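## Task

Remove the yellow sponge from the lowest drawer of the short, narrow file cabinet that has three drawers, and set it entirely inside the tote so that no part sticks out past the tote's walls. When finished, every drawer in the room must be completely closed, the tote must be standing upright, and each cabinet must remain roughly where it started. The robot must not topple or end up leaning, or the task fails. Anything that stays in place only because the robot is holding it does not count.

## Robot and tools

Robot: a LeKiwi, a small three-omni-wheel base carrying a single five-joint arm with a gripper. The shoulder sits 0.07 m ahead of the base centre and 0.21 m above the floor; the hand can reach about 0.44 m from the shoulder. Loose objects may occasionally get a brief shove from outside.

Frames: the base frame has its origin on the floor at the wheel centre, x forward, y left, z up. hand_pose is reported in this frame and marks the tip of the fixed jaw where the moving jaw meets it. With all arm joints at zero, the hand's z axis points forward, x to the robot's right, y down; the moving jaw opens toward the hand's negative y. The odometry frame is the base frame as it was at the start of the scene. base_odometry counts wheel rotation only, so wheel slip shows up as travel; heading is positive to the left, range -3.142 to 3.142.

execute_actions: argument "actions" is a list holding one action or none (empty list just returns state and images). Optional "cameras": a list from cam_front, cam_wrist, all; omitted, null or ["all"] gives every camera, [] gives none. An action may contain "base", "joints", or both; they start together and may finish at different times.
- "base" holds exactly one relative command, an offset from where the base last measured itself in the latest state report: translate_m (metres, forward positive, -1 to 1), sideways_m (metres, left positive, -1 to 1), or rotate_rad (radians, left/counter-clockwise positive, -3.2 to 3.2). Base moves about 0.20 m/s and turns about 1.0 rad/s.
- "joints" is one dictionary for the single arm, keyed by joint name, each value an absolute target angle in radians (not an offset). Any subset may be given. Ranges and done-tolerances: shoulder_pan_rad -1.919 to 1.919 ±0.02 (0 straight ahead, positive swings right); shoulder_lift_rad -1.745 to 1.745 ±0.1 (0 upper arm almost vertical, positive tilts forward); elbow_flex_rad -1.69 to 1.58 ±0.07 (0 forearm horizontal when lift is 0, positive lowers the hand); wrist_flex_rad -1.658 to 1.658 ±0.03 (0 in line with forearm, positive tips jaws down); wrist_roll_rad -2.743 to 2.841 ±0.02 (positive is counter-clockwise viewed from the forearm); gripper_rad 0 to 1.919 ±0.02 (0 closed). Joint speeds are 1.3 to 2.2 rad/s. A joint or the base left out of an action may keep pushing toward its previous target without the status showing it. Any unknown key or out-of-range number rejects the whole call and nothing moves. No action runs past 15 s.

wait: {"seconds": 0 to 10}; commands nothing, returns state and images. zoom_image: {"camera": cam_front or cam_wrist, "region": [x0, y0, x1, y1]} in pixels of that camera's latest full image, top-left origin, at most 504 by 504. cam_front is 644x476, cam_wrist is 476x644. finished_scene: {"scene": n} ends the current scene permanently and reports success; the next task arrives in its result. The goal must already hold stably.

Result lines: joint_positions gives readings (each joint has a fixed bias up to 2 degrees, so hand_pose may be off by roughly 26 mm). base_status and joint_status tell how each commanded motion ended: "done" (for the base, wheels turned the full amount, slip included); "off_target" (rested short and may still push); "time_out" or "contact_stop" (target dropped, holds in place; the robot itself never reports contact_stop and keeps pushing on contact). "joint command not followed", often with a "cause:" line, means a safety check withheld the arm targets (the gripper target still runs); such joints read "not_followed" and may be retried every action, so then send fresh targets for all five arm joints. on_its_own lists motion you did not command. The pictures line lists the images' camera order. If a result reports a stop, later calls in that same reply are skipped.

Gripper: tip gap is 0.04 m at 0.5, 0.08 m at 1.0, 0.11 m fully open. Close to slightly less than the object's width, not to 0. After closing, "off_target" means the jaws met something, "done" means they may hold nothing; once stopped on an object, command 0.2 rad below the reading to grip. A joint blocked for 2 s total with its target about 0.3 rad or more past the reading silently drops to 20% force; restore it by commanding 0.1 rad from the reading away from the obstacle (for the gripper this means opening and releasing).

Balance: the robot tips forward easily. At rest it holds 0.15 kg with hand x = 0.25 m but only 0.03 kg at 0.43 m; with shoulder_lift_rad at 1 or more, only 0.04 kg at 0.25 m and nothing from 0.3 m out. Pulling hard, pressing on floor or furniture, or lifting under a shelf can tip it; carry loads with the hand tucked in and avoid big sweeping arm moves.

Heat: holding loads warms motors, even while you are deliberating, since the robot keeps its last command. MOTOR HOT appears from 55 °C; at 70 °C an OVER-TEMPERATURE FAULT stops the arm, overheated joints go limp until cooled, and they show "limit_stop_at_motor_heat"; resend those targets afterward.

Avoid dropping items, slamming drawers, hard impacts, strong shoves, moving cabinets, and letting anything fall over.

Each tool is called after "Call:" as name(argument=value, ...) on one line, values as JSON.

## Session

Call:
execute_actions(actions=[])

Scene clock: 0.00 s.
base_odometry: x=+0.000 y=+0.000 heading=+0.000 (m, m, rad; odometry frame)
base_status: not commanded
joint_positions: shoulder_pan_rad=+0.087 shoulder_lift_rad=-1.464 elbow_flex_rad=-0.207 wrist_flex_rad=+1.403 wrist_roll_rad=-1.492 gripper_rad=+1.920
joint_status: not commanded
hand_pose: x=+0.1253 y=+0.0027 z=+0.4244 quat_wxyz=(+0.794, +0.017, +0.606, -0.046) (m; base frame)
pictures: cam_front, cam_wrist
Images, in order (width x height): cam_front 644x476, cam_wrist 476x644.

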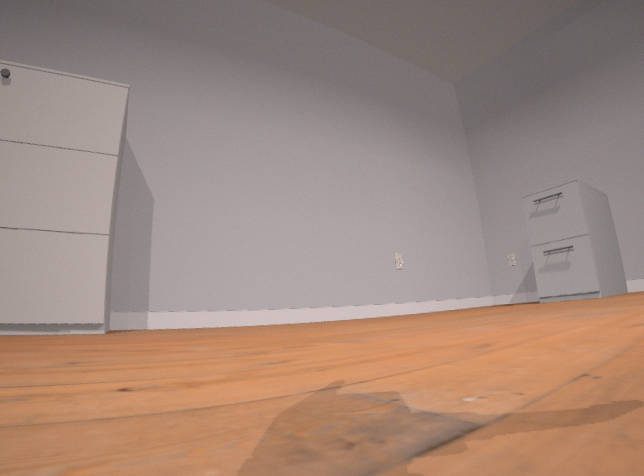

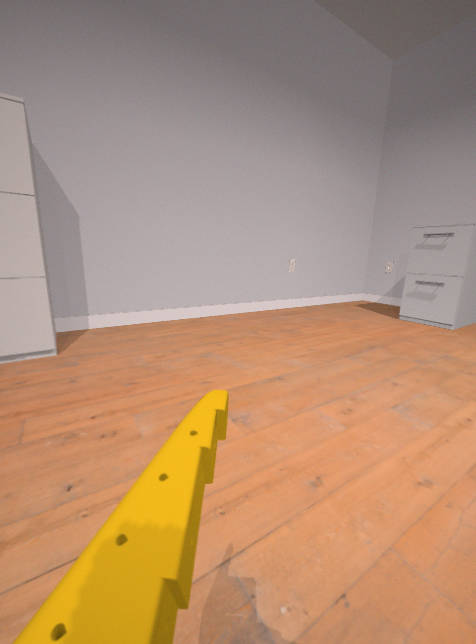

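Look around.

Call:
execute_actions(actions=[{"base":{"rotate_rad":1.1}}])

Call:
execute_actions(actions=[{"base":{"rotate_rad":1.3}}])

Call:
execute_actions(actions=[{"base":{"rotate_rad":1.3}}])

Call:
execute_actions(actions=[{"base":{"rotate_rad":1.3}}])

Scene clock: 4.60 s.
base_odometry: x=+0.000 y=+0.000 heading=+1.096 (m, m, rad; odometry frame)
base_status: done
joint_positions: shoulder_pan_rad=+0.087 shoulder_lift_rad=-1.464 elbow_flex_rad=-0.207 wrist_flex_rad=+1.403 wrist_roll_rad=-1.492 gripper_rad=+1.920
joint_status: not commanded
hand_pose: x=+0.1253 y=+0.0027 z=+0.4244 quat_wxyz=(+0.794, +0.017, +0.606, -0.046) (m; base frame)
pictures: cam_front, cam_wrist
Images, in order (width x height): cam_front 644x476, cam_wrist 476x644.

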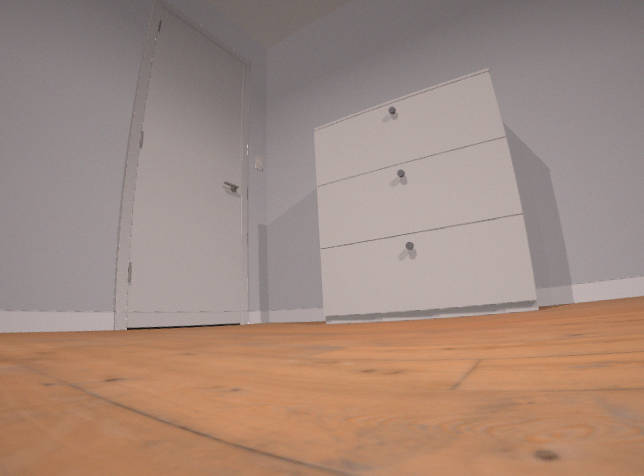

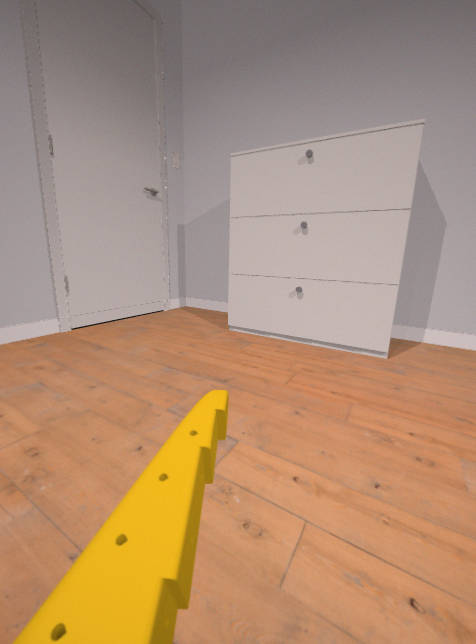

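Scene clock: 6.87 s.
base_odometry: x=+0.000 y=+0.000 heading=+2.392 (m, m, rad; odometry frame)
base_status: done
joint_positions: shoulder_pan_rad=+0.087 shoulder_lift_rad=-1.464 elbow_flex_rad=-0.207 wrist_flex_rad=+1.403 wrist_roll_rad=-1.492 gripper_rad=+1.920
joint_status: not commanded
hand_pose: x=+0.1253 y=+0.0027 z=+0.4244 quat_wxyz=(+0.794, +0.017, +0.606, -0.046) (m; base frame)
pictures: cam_front, cam_wrist
Images, in order (width x height): cam_front 644x476, cam_wrist 476x644.

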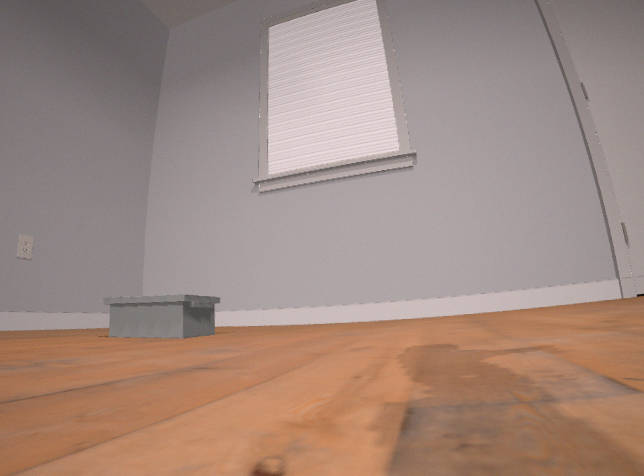

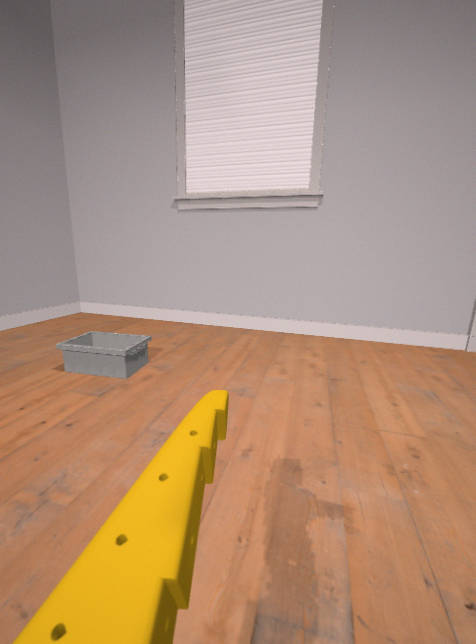

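Scene clock: 9.13 s.
base_odometry: x=+0.000 y=+0.000 heading=-2.595 (m, m, rad; odometry frame)
base_status: done
joint_positions: shoulder_pan_rad=+0.087 shoulder_lift_rad=-1.464 elbow_flex_rad=-0.207 wrist_flex_rad=+1.403 wrist_roll_rad=-1.492 gripper_rad=+1.920
joint_status: not commanded
hand_pose: x=+0.1253 y=+0.0027 z=+0.4244 quat_wxyz=(+0.794, +0.017, +0.606, -0.046) (m; base frame)
pictures: cam_front, cam_wrist
Images, in order (width x height): cam_front 644x476, cam_wrist 476x644.

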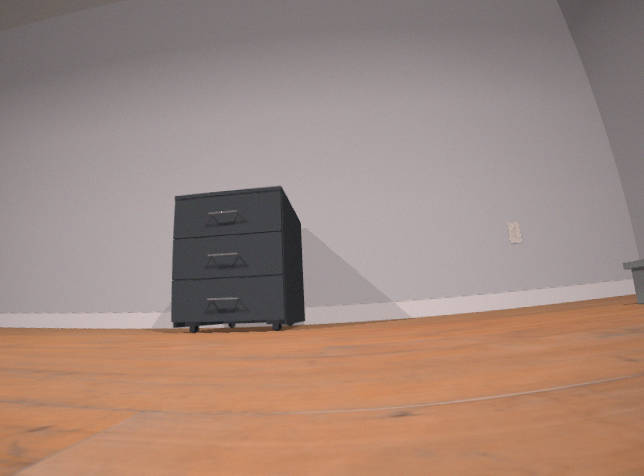

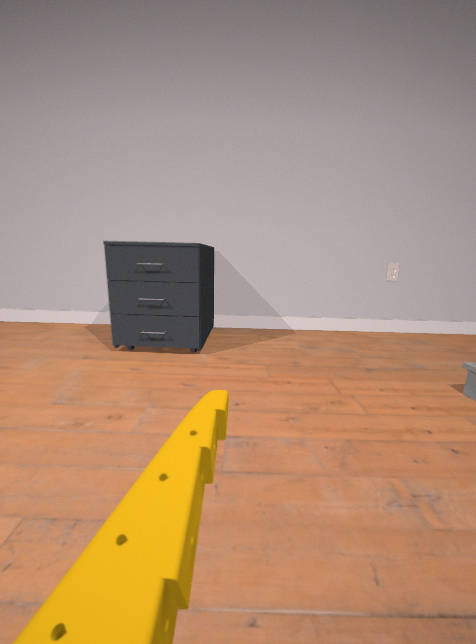

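Scene clock: 11.40 s.
base_odometry: x=+0.000 y=+0.000 heading=-1.298 (m, m, rad; odometry frame)
base_status: done
joint_positions: shoulder_pan_rad=+0.087 shoulder_lift_rad=-1.464 elbow_flex_rad=-0.207 wrist_flex_rad=+1.403 wrist_roll_rad=-1.492 gripper_rad=+1.920
joint_status: not commanded
hand_pose: x=+0.1253 y=+0.0027 z=+0.4244 quat_wxyz=(+0.794, +0.017, +0.606, -0.046) (m; base frame)
pictures: cam_front, cam_wrist
Images, in order (width x height): cam_front 644x476, cam_wrist 476x644.

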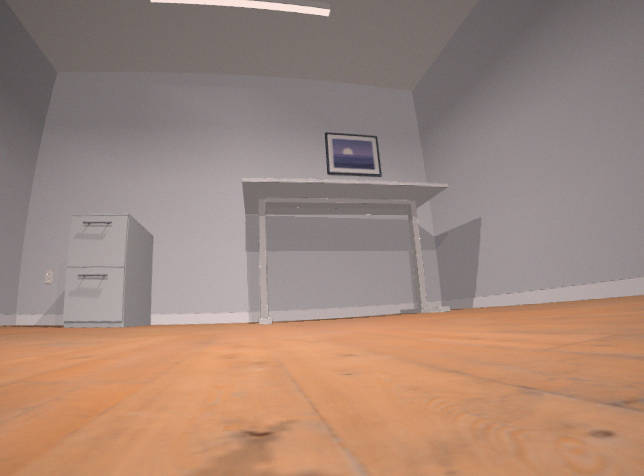

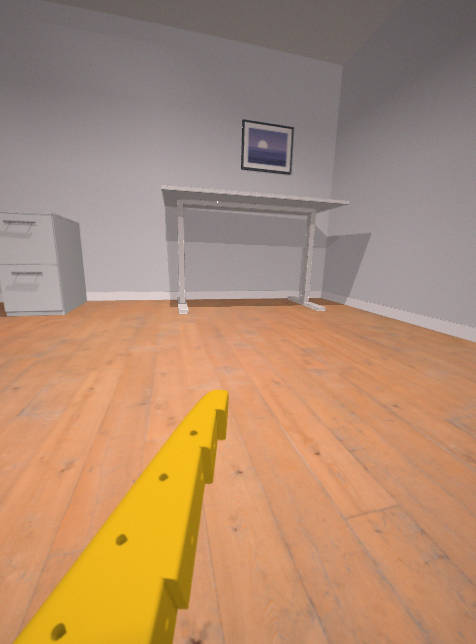

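Call:
execute_actions(actions=[{"base":{"rotate_rad":-1.35}}])

Call:
execute_actions(actions=[{"base":{"sideways_m":0.42}}])

Call:
execute_actions(actions=[{"base":{"translate_m":0.6}}])

Scene clock: 18.23 s.
base_odometry: x=+0.000 y=+0.000 heading=-2.645 (m, m, rad; odometry frame)
base_status: done
joint_positions: shoulder_pan_rad=+0.087 shoulder_lift_rad=-1.464 elbow_flex_rad=-0.207 wrist_flex_rad=+1.403 wrist_roll_rad=-1.492 gripper_rad=+1.920
joint_status: not commanded
hand_pose: x=+0.1253 y=+0.0027 z=+0.4244 quat_wxyz=(+0.794, +0.017, +0.606, -0.046) (m; base frame)
pictures: cam_front, cam_wrist
Images, in order (width x height): cam_front 644x476, cam_wrist 476x644.

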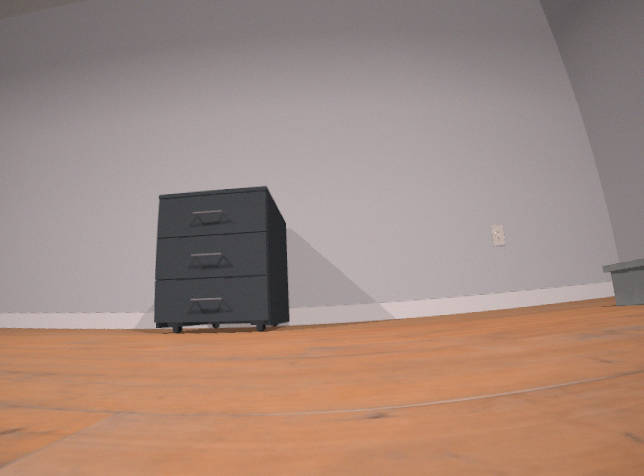

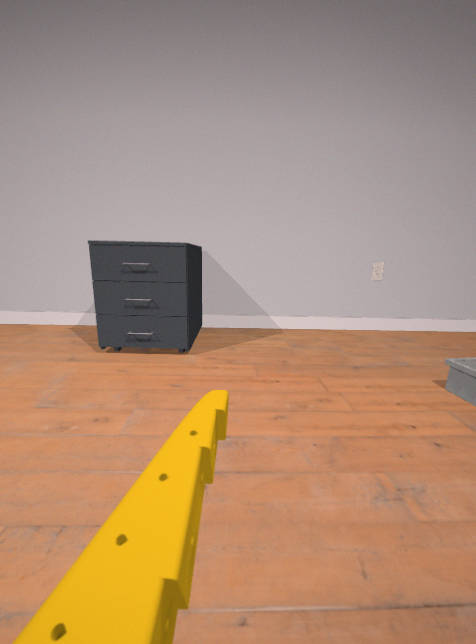

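Scene clock: 21.30 s.
base_odometry: x=+0.199 y=-0.369 heading=-2.647 (m, m, rad; odometry frame)
base_status: done
joint_positions: shoulder_pan_rad=+0.087 shoulder_lift_rad=-1.464 elbow_flex_rad=-0.207 wrist_flex_rad=+1.403 wrist_roll_rad=-1.492 gripper_rad=+1.920
joint_status: not commanded
hand_pose: x=+0.1253 y=+0.0027 z=+0.4244 quat_wxyz=(+0.794, +0.017, +0.606, -0.046) (m; base frame)
pictures: cam_front, cam_wrist
Images, in order (width x height): cam_front 644x476, cam_wrist 476x644.

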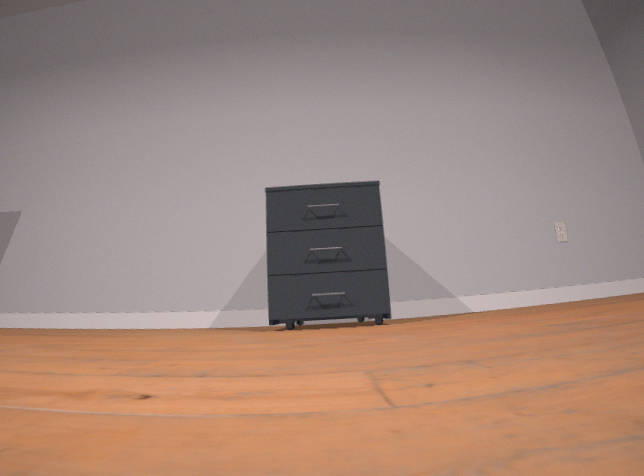

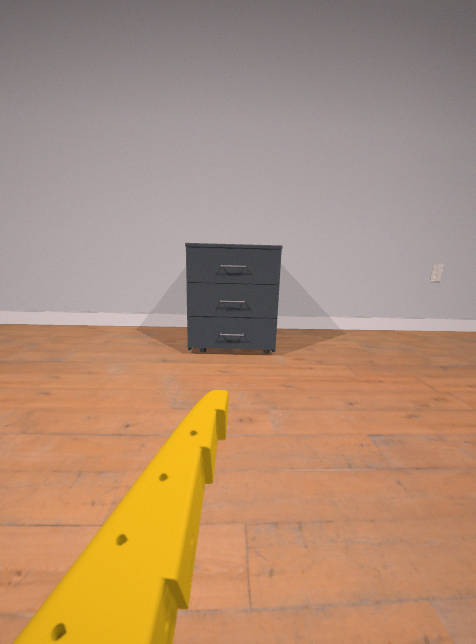

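Scene clock: 25.27 s.
base_odometry: x=-0.328 y=-0.654 heading=-2.647 (m, m, rad; odometry frame)
base_status: done
joint_positions: shoulder_pan_rad=+0.087 shoulder_lift_rad=-1.464 elbow_flex_rad=-0.207 wrist_flex_rad=+1.403 wrist_roll_rad=-1.492 gripper_rad=+1.920
joint_status: not commanded
hand_pose: x=+0.1253 y=+0.0027 z=+0.4244 quat_wxyz=(+0.794, +0.017, +0.606, -0.046) (m; base frame)
pictures: cam_front, cam_wrist
Images, in order (width x height): cam_front 644x476, cam_wrist 476x644.

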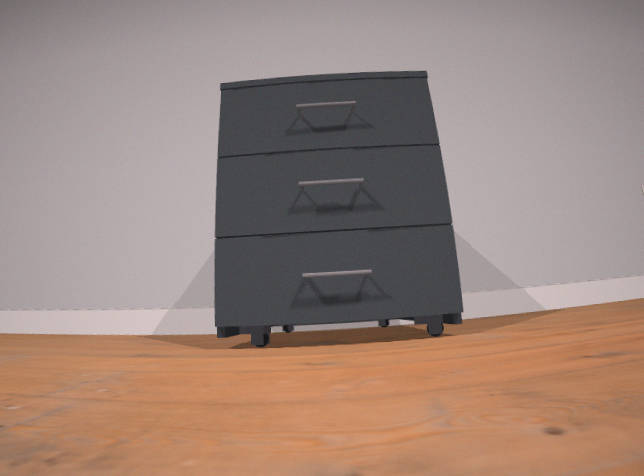

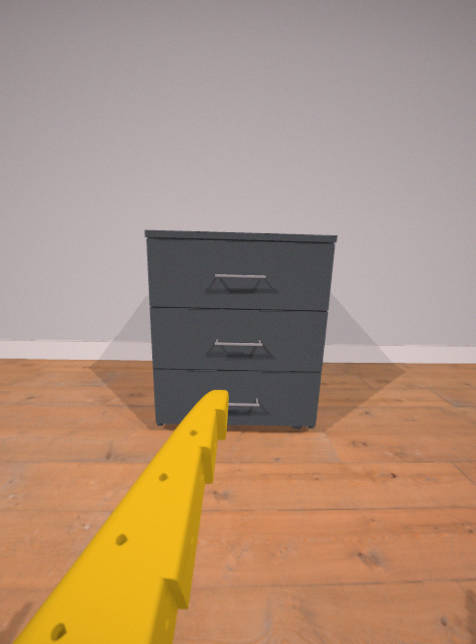

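Call:
execute_actions(actions=[{"joints":{"shoulder_pan_rad":0,"shoulder_lift_rad":0.5,"elbow_flex_rad":0.9,"wrist_flex_rad":-1.4,"wrist_roll_rad":0,"gripper_rad":0.6}}])

Scene clock: 31.00 s.
base_odometry: x=-0.328 y=-0.654 heading=-2.647 (m, m, rad; odometry frame)
base_status: not commanded
joint_positions: shoulder_pan_rad=+0.010 shoulder_lift_rad=+0.504 elbow_flex_rad=+0.903 wrist_flex_rad=-1.386 wrist_roll_rad=-0.007 gripper_rad=+0.610
joint_status: all done
hand_pose: x=+0.3638 y=-0.0031 z=+0.1504 quat_wxyz=(+0.506, -0.488, +0.522, -0.483) (m; base frame)
pictures: cam_front, cam_wrist
Images, in order (width x height): cam_front 644x476, cam_wrist 476x644.

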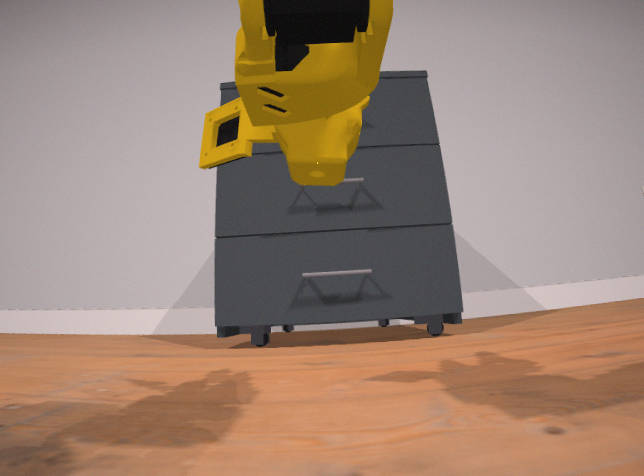

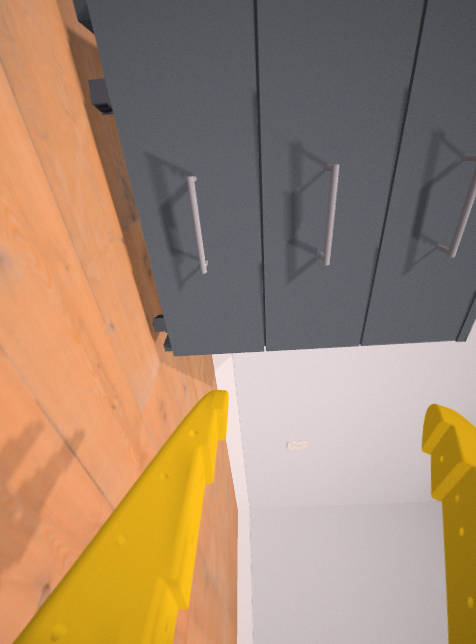

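Call:
execute_actions(actions=[{"joints":{"shoulder_lift_rad":0.7,"elbow_flex_rad":0.85,"wrist_flex_rad":-1.55,"gripper_rad":0.8},"base":{"translate_m":0.17}}])

Scene clock: 38.00 s.
base_odometry: x=-0.477 y=-0.734 heading=-2.646 (m, m, rad; odometry frame)
base_status: done
joint_positions: shoulder_pan_rad=+0.010 shoulder_lift_rad=+0.707 elbow_flex_rad=+0.866 wrist_flex_rad=-1.536 wrist_roll_rad=-0.007 gripper_rad=+0.790
joint_status: all done
hand_pose: x=+0.3569 y=-0.0030 z=+0.1277 quat_wxyz=(+0.502, -0.492, +0.526, -0.479) (m; base frame)
pictures: cam_front, cam_wrist
Images, in order (width x height): cam_front 644x476, cam_wrist 476x644.

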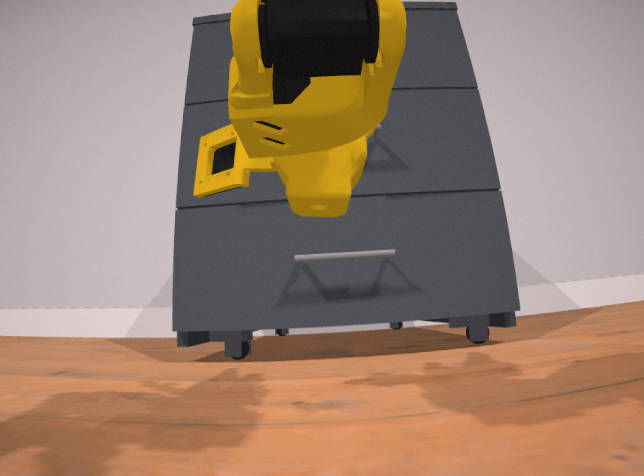

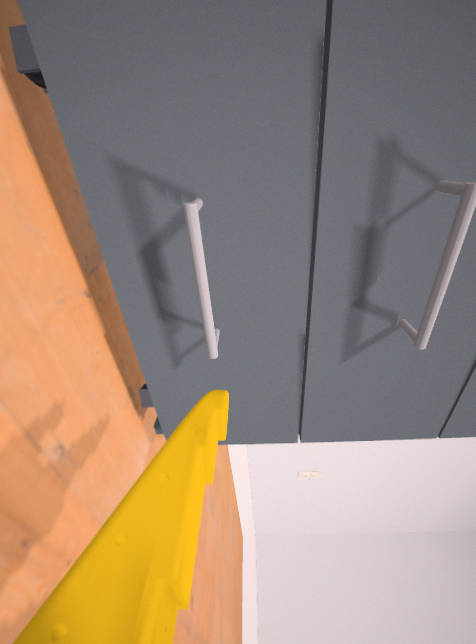

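Call:
execute_actions(actions=[{"joints":{"shoulder_lift_rad":0.85,"elbow_flex_rad":0.8,"wrist_flex_rad":-1.63},"base":{"translate_m":0.06}}])

Scene clock: 46.07 s.
base_odometry: x=-0.530 y=-0.763 heading=-2.647 (m, m, rad; odometry frame)
base_status: done
joint_positions: shoulder_pan_rad=+0.010 shoulder_lift_rad=+0.857 elbow_flex_rad=+0.815 wrist_flex_rad=-1.611 wrist_roll_rad=-0.007 gripper_rad=+0.790
joint_status: all done
joint sent to its limit — the command would take wrist_flex_rad past its lower limit, so that joint was sent only as far as its limit.
hand_pose: x=+0.3521 y=-0.0029 z=+0.1090 quat_wxyz=(+0.495, -0.498, +0.532, -0.473) (m; base frame)
pictures: cam_front, cam_wrist
Images, in order (width x height): cam_front 644x476, cam_wrist 476x644.

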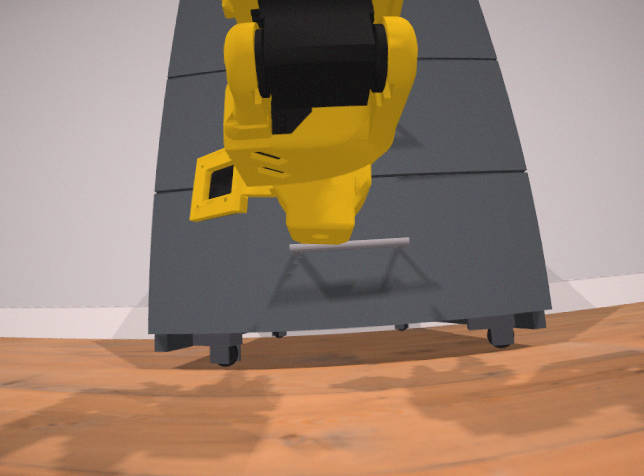

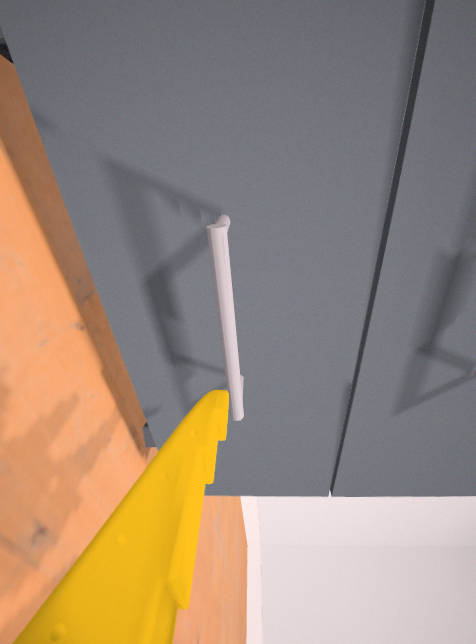

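Call:
execute_actions(actions=[{"joints":{"shoulder_lift_rad":0.92,"elbow_flex_rad":0.75},"base":{"translate_m":0.05}}])

Scene clock: 49.60 s.
base_odometry: x=-0.573 y=-0.786 heading=-2.647 (m, m, rad; odometry frame)
base_status: done
joint_positions: shoulder_pan_rad=+0.010 shoulder_lift_rad=+0.926 elbow_flex_rad=+0.763 wrist_flex_rad=-1.613 wrist_roll_rad=-0.007 gripper_rad=+0.790
joint_status: all done
hand_pose: x=+0.3529 y=-0.0029 z=+0.0995 quat_wxyz=(+0.491, -0.501, +0.536, -0.469) (m; base frame)
pictures: cam_front, cam_wrist
Images, in order (width x height): cam_front 644x476, cam_wrist 476x644.

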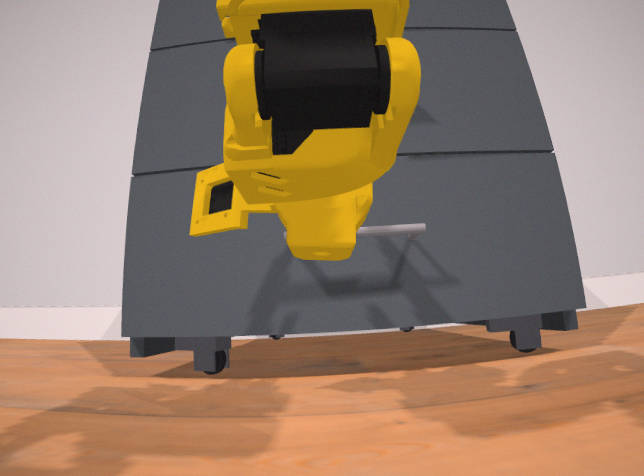

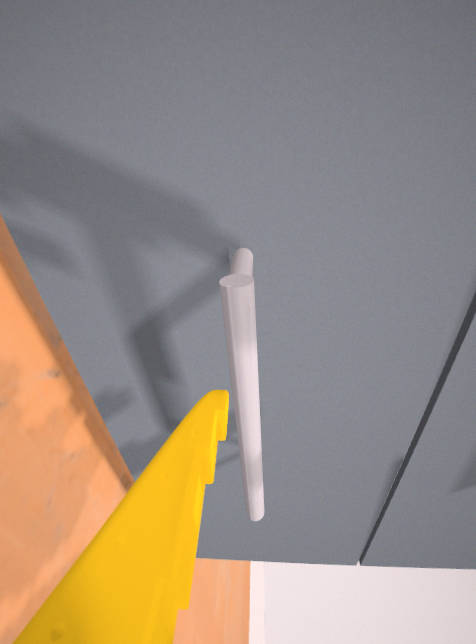

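Advance a bit more, close, pull.

Call:
execute_actions(actions=[{"base":{"translate_m":0.035}}])

Call:
execute_actions(actions=[{"joints":{"gripper_rad":0.0}}])

Scene clock: 52.27 s.
base_odometry: x=-0.604 y=-0.802 heading=-2.647 (m, m, rad; odometry frame)
base_status: done
joint_positions: shoulder_pan_rad=+0.010 shoulder_lift_rad=+0.932 elbow_flex_rad=+0.763 wrist_flex_rad=-1.616 wrist_roll_rad=-0.006 gripper_rad=+0.790
joint_status: not commanded
hand_pose: x=+0.3523 y=-0.0029 z=+0.0984 quat_wxyz=(+0.490, -0.502, +0.536, -0.469) (m; base frame)
pictures: cam_front, cam_wrist
Images, in order (width x height): cam_front 644x476, cam_wrist 476x644.

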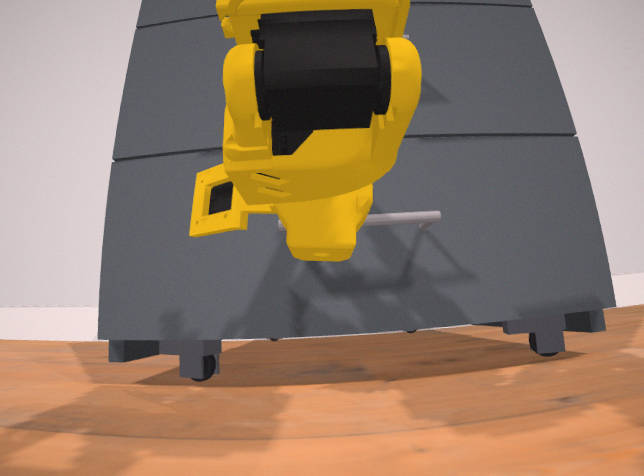

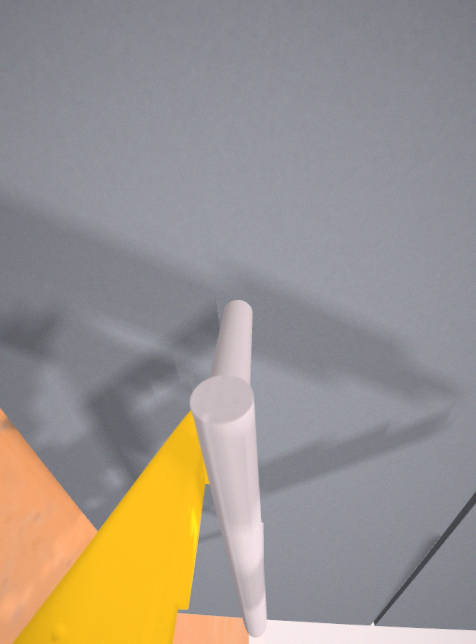

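Scene clock: 53.20 s.
base_odometry: x=-0.604 y=-0.802 heading=-2.647 (m, m, rad; odometry frame)
base_status: not commanded
joint_positions: shoulder_pan_rad=+0.009 shoulder_lift_rad=+0.932 elbow_flex_rad=+0.763 wrist_flex_rad=-1.626 wrist_roll_rad=-0.006 gripper_rad=+0.011
joint_status: all done
hand_pose: x=+0.3525 y=-0.0025 z=+0.1001 quat_wxyz=(+0.493, -0.500, +0.533, -0.471) (m; base frame)
pictures: cam_front, cam_wrist
Images, in order (width x height): cam_front 644x476, cam_wrist 476x644.

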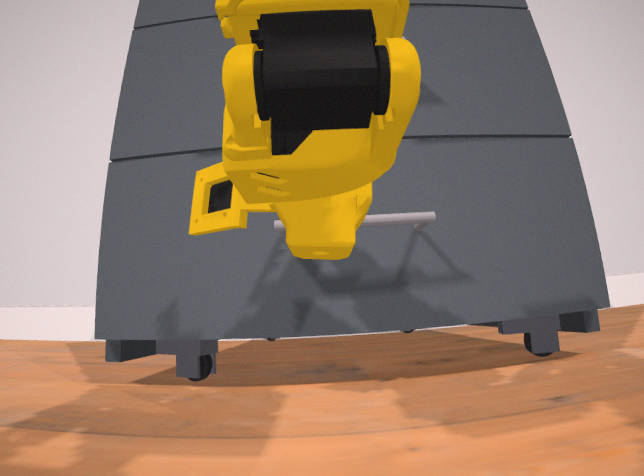

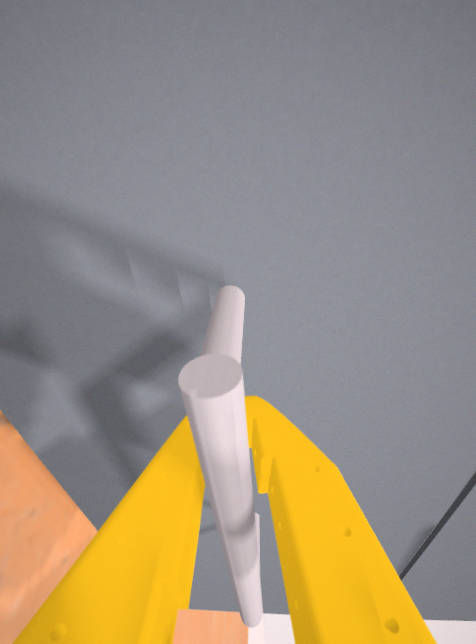

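Call:
execute_actions(actions=[{"base":{"translate_m":-0.25}}])

Scene clock: 56.47 s.
base_odometry: x=-0.384 y=-0.684 heading=-2.646 (m, m, rad; odometry frame)
base_status: done
joint_positions: shoulder_pan_rad=+0.003 shoulder_lift_rad=+0.937 elbow_flex_rad=+0.749 wrist_flex_rad=-1.623 wrist_roll_rad=-0.006 gripper_rad=+0.010
joint_status: not commanded
hand_pose: x=+0.3541 y=-0.0008 z=+0.1005 quat_wxyz=(+0.496, -0.500, +0.530, -0.471) (m; base frame)
pictures: cam_front, cam_wrist
Images, in order (width x height): cam_front 644x476, cam_wrist 476x644.

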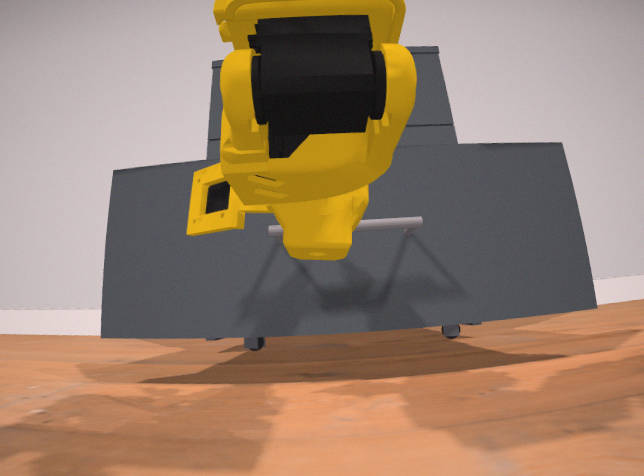

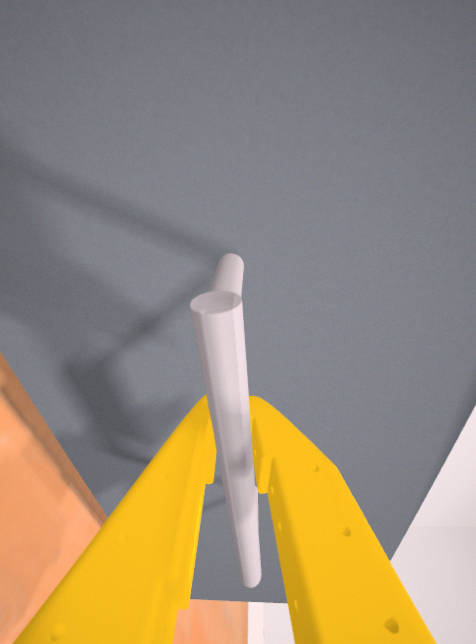

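Release, back off, raise to look in.

Call:
execute_actions(actions=[{"base":{"translate_m":-0.05}}])

Call:
execute_actions(actions=[{"joints":{"gripper_rad":0.8}}])

Call:
execute_actions(actions=[{"base":{"translate_m":-0.08}}])

Call:
execute_actions(actions=[{"joints":{"shoulder_lift_rad":0.0,"elbow_flex_rad":-0.5,"wrist_flex_rad":1.3,"wrist_roll_rad":-1.5,"gripper_rad":1.0}}])

Call:
execute_actions(actions=[{"base":{"translate_m":0.2}}])

Scene clock: 61.30 s.
base_odometry: x=-0.340 y=-0.660 heading=-2.646 (m, m, rad; odometry frame)
base_status: done
joint_positions: shoulder_pan_rad=+0.003 shoulder_lift_rad=+0.937 elbow_flex_rad=+0.749 wrist_flex_rad=-1.623 wrist_roll_rad=-0.006 gripper_rad=+0.010
joint_status: not commanded
hand_pose: x=+0.3541 y=-0.0008 z=+0.1005 quat_wxyz=(+0.496, -0.500, +0.530, -0.471) (m; base frame)
pictures: cam_front, cam_wrist
Images, in order (width x height): cam_front 644x476, cam_wrist 476x644.

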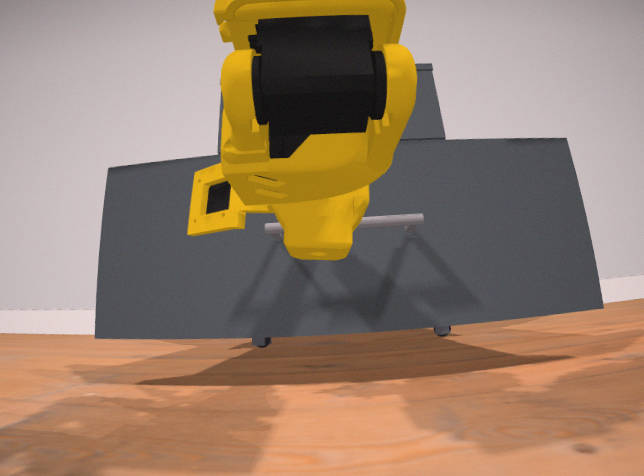

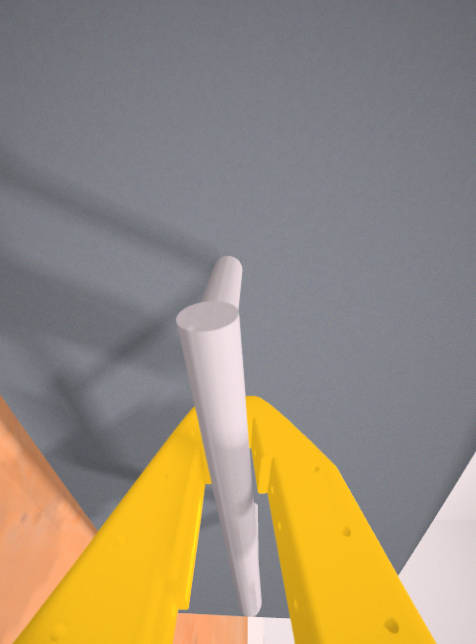

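Scene clock: 62.23 s.
base_odometry: x=-0.340 y=-0.660 heading=-2.646 (m, m, rad; odometry frame)
base_status: not commanded
joint_positions: shoulder_pan_rad=+0.003 shoulder_lift_rad=+0.937 elbow_flex_rad=+0.749 wrist_flex_rad=-1.623 wrist_roll_rad=-0.006 gripper_rad=+0.788
joint_status: all done
hand_pose: x=+0.3541 y=-0.0008 z=+0.1005 quat_wxyz=(+0.496, -0.500, +0.530, -0.471) (m; base frame)
pictures: cam_front, cam_wrist
Images, in order (width x height): cam_front 644x476, cam_wrist 476x644.

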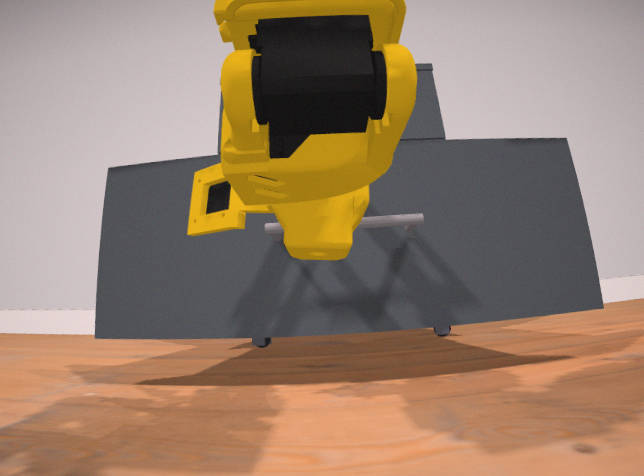

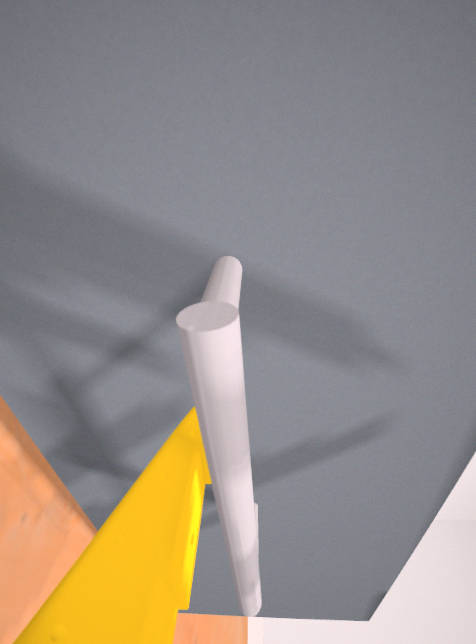

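Scene clock: 63.57 s.
base_odometry: x=-0.270 y=-0.623 heading=-2.646 (m, m, rad; odometry frame)
base_status: done
joint_positions: shoulder_pan_rad=+0.003 shoulder_lift_rad=+0.940 elbow_flex_rad=+0.749 wrist_flex_rad=-1.623 wrist_roll_rad=-0.006 gripper_rad=+0.790
joint_status: not commanded
hand_pose: x=+0.3537 y=-0.0008 z=+0.0997 quat_wxyz=(+0.496, -0.501, +0.531, -0.471) (m; base frame)
pictures: cam_front, cam_wrist
Images, in order (width x height): cam_front 644x476, cam_wrist 476x644.

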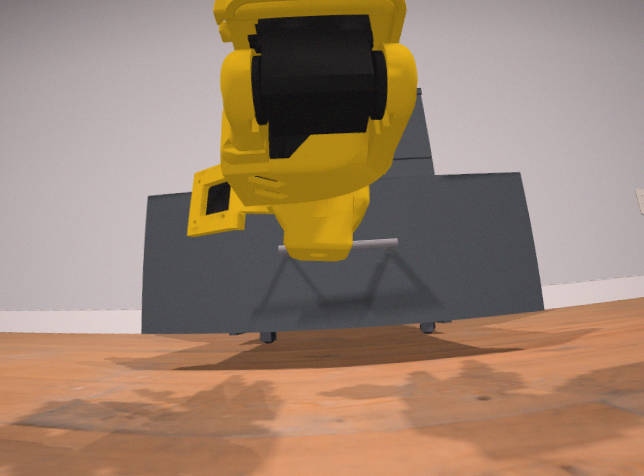

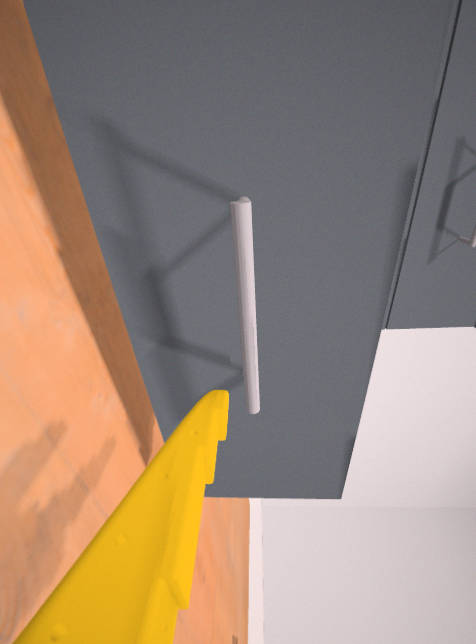

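Scene clock: 66.10 s.
base_odometry: x=-0.270 y=-0.623 heading=-2.646 (m, m, rad; odometry frame)
base_status: not commanded
joint_positions: shoulder_pan_rad=+0.003 shoulder_lift_rad=+0.033 elbow_flex_rad=-0.467 wrist_flex_rad=+1.299 wrist_roll_rad=-1.494 gripper_rad=+0.990
joint_status: all done
hand_pose: x=+0.3532 y=+0.0069 z=+0.2595 quat_wxyz=(+0.346, -0.012, +0.938, -0.005) (m; base frame)
pictures: cam_front, cam_wrist
Images, in order (width x height): cam_front 644x476, cam_wrist 476x644.

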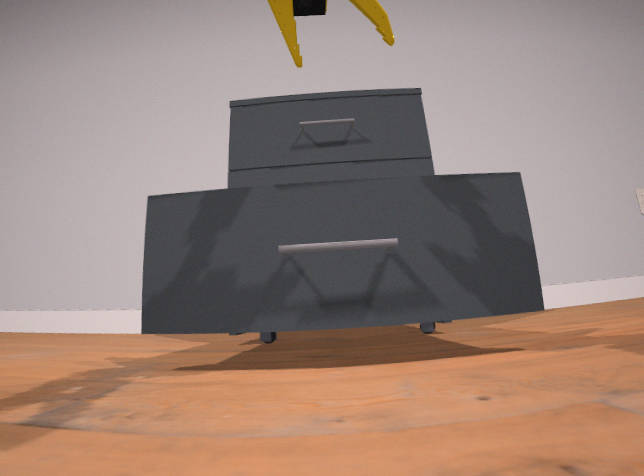

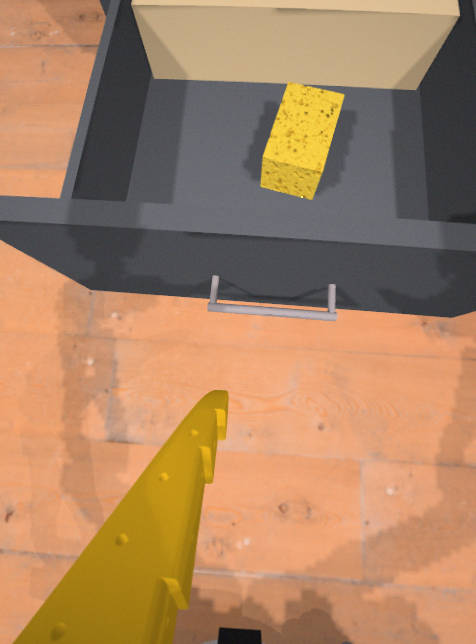

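Scene clock: 68.07 s.
base_odometry: x=-0.446 y=-0.718 heading=-2.646 (m, m, rad; odometry frame)
base_status: done
joint_positions: shoulder_pan_rad=+0.003 shoulder_lift_rad=+0.033 elbow_flex_rad=-0.467 wrist_flex_rad=+1.299 wrist_roll_rad=-1.494 gripper_rad=+0.990
joint_status: not commanded
hand_pose: x=+0.3532 y=+0.0069 z=+0.2595 quat_wxyz=(+0.346, -0.012, +0.938, -0.005) (m; base frame)
pictures: cam_front, cam_wrist
Images, in order (width x height): cam_front 644x476, cam_wrist 476x644.

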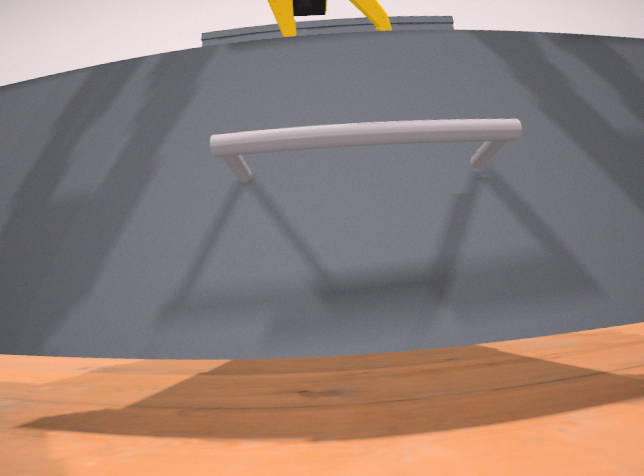

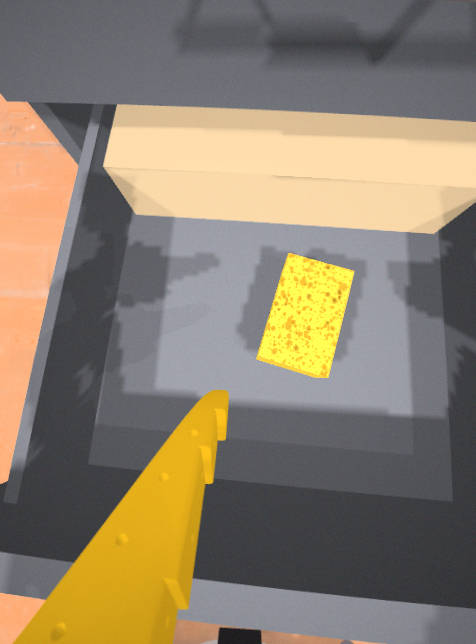

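Call:
execute_actions(actions=[{"joints":{"shoulder_lift_rad":0.35,"elbow_flex_rad":-0.35,"wrist_flex_rad":1.5,"wrist_roll_rad":-1.3,"gripper_rad":1.1}}])

Scene clock: 72.83 s.
base_odometry: x=-0.446 y=-0.718 heading=-2.646 (m, m, rad; odometry frame)
base_status: not commanded
joint_positions: shoulder_pan_rad=+0.003 shoulder_lift_rad=+0.363 elbow_flex_rad=-0.345 wrist_flex_rad=+1.494 wrist_roll_rad=-1.307 gripper_rad=+1.090
joint_status: all done
hand_pose: x=+0.3060 y=+0.0068 z=+0.1465 quat_wxyz=(+0.029, -0.106, +0.994, -0.003) (m; base frame)
pictures: cam_front, cam_wrist
Images, in order (width x height): cam_front 644x476, cam_wrist 476x644.

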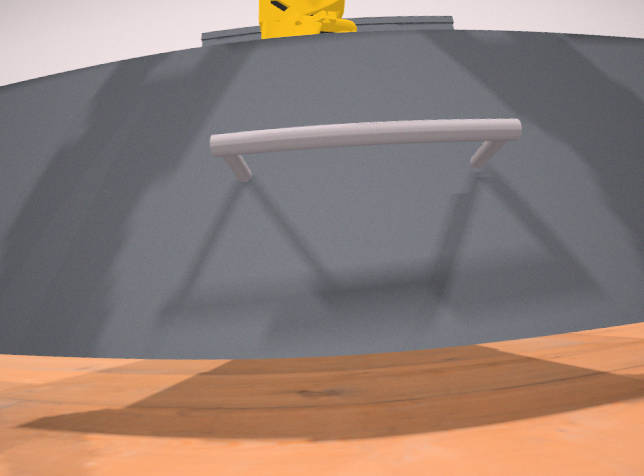

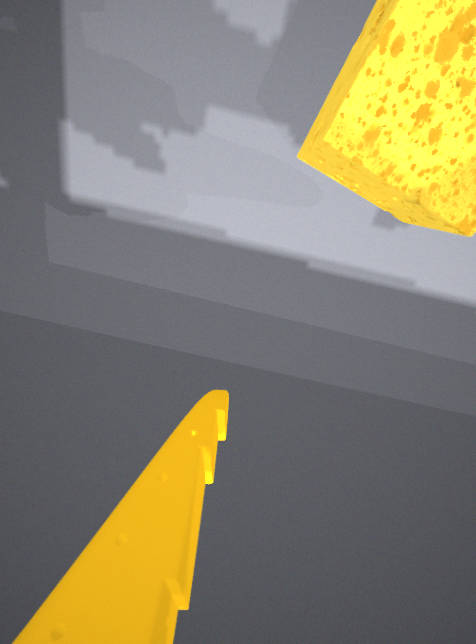

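Call:
execute_actions(actions=[{"joints":{"shoulder_pan_rad":0.06,"shoulder_lift_rad":0.75,"elbow_flex_rad":-0.8,"wrist_flex_rad":1.6,"wrist_roll_rad":-1.7}}])

Scene clock: 75.30 s.
base_odometry: x=-0.446 y=-0.718 heading=-2.646 (m, m, rad; odometry frame)
base_status: not commanded
joint_positions: shoulder_pan_rad=+0.049 shoulder_lift_rad=+0.767 elbow_flex_rad=-0.770 wrist_flex_rad=+1.595 wrist_roll_rad=-1.693 gripper_rad=+1.090
joint_status: all done
hand_pose: x=+0.3283 y=-0.0051 z=+0.1156 quat_wxyz=(-0.011, +0.110, +0.994, -0.001) (m; base frame)
pictures: cam_front, cam_wrist
Images, in order (width x height): cam_front 644x476, cam_wrist 476x644.

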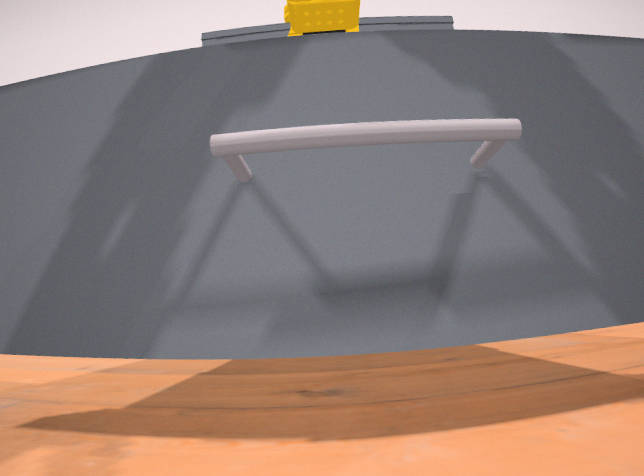

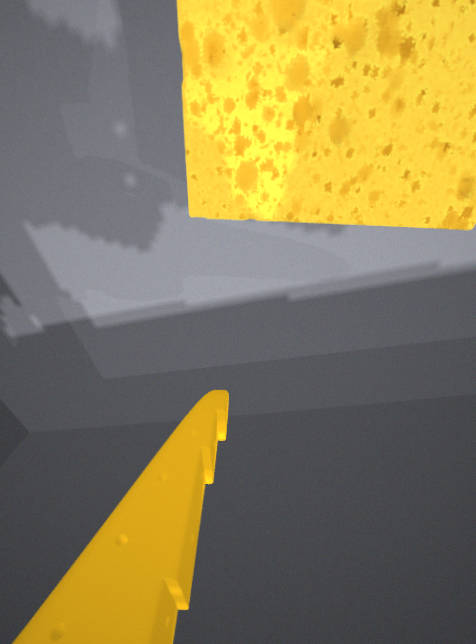

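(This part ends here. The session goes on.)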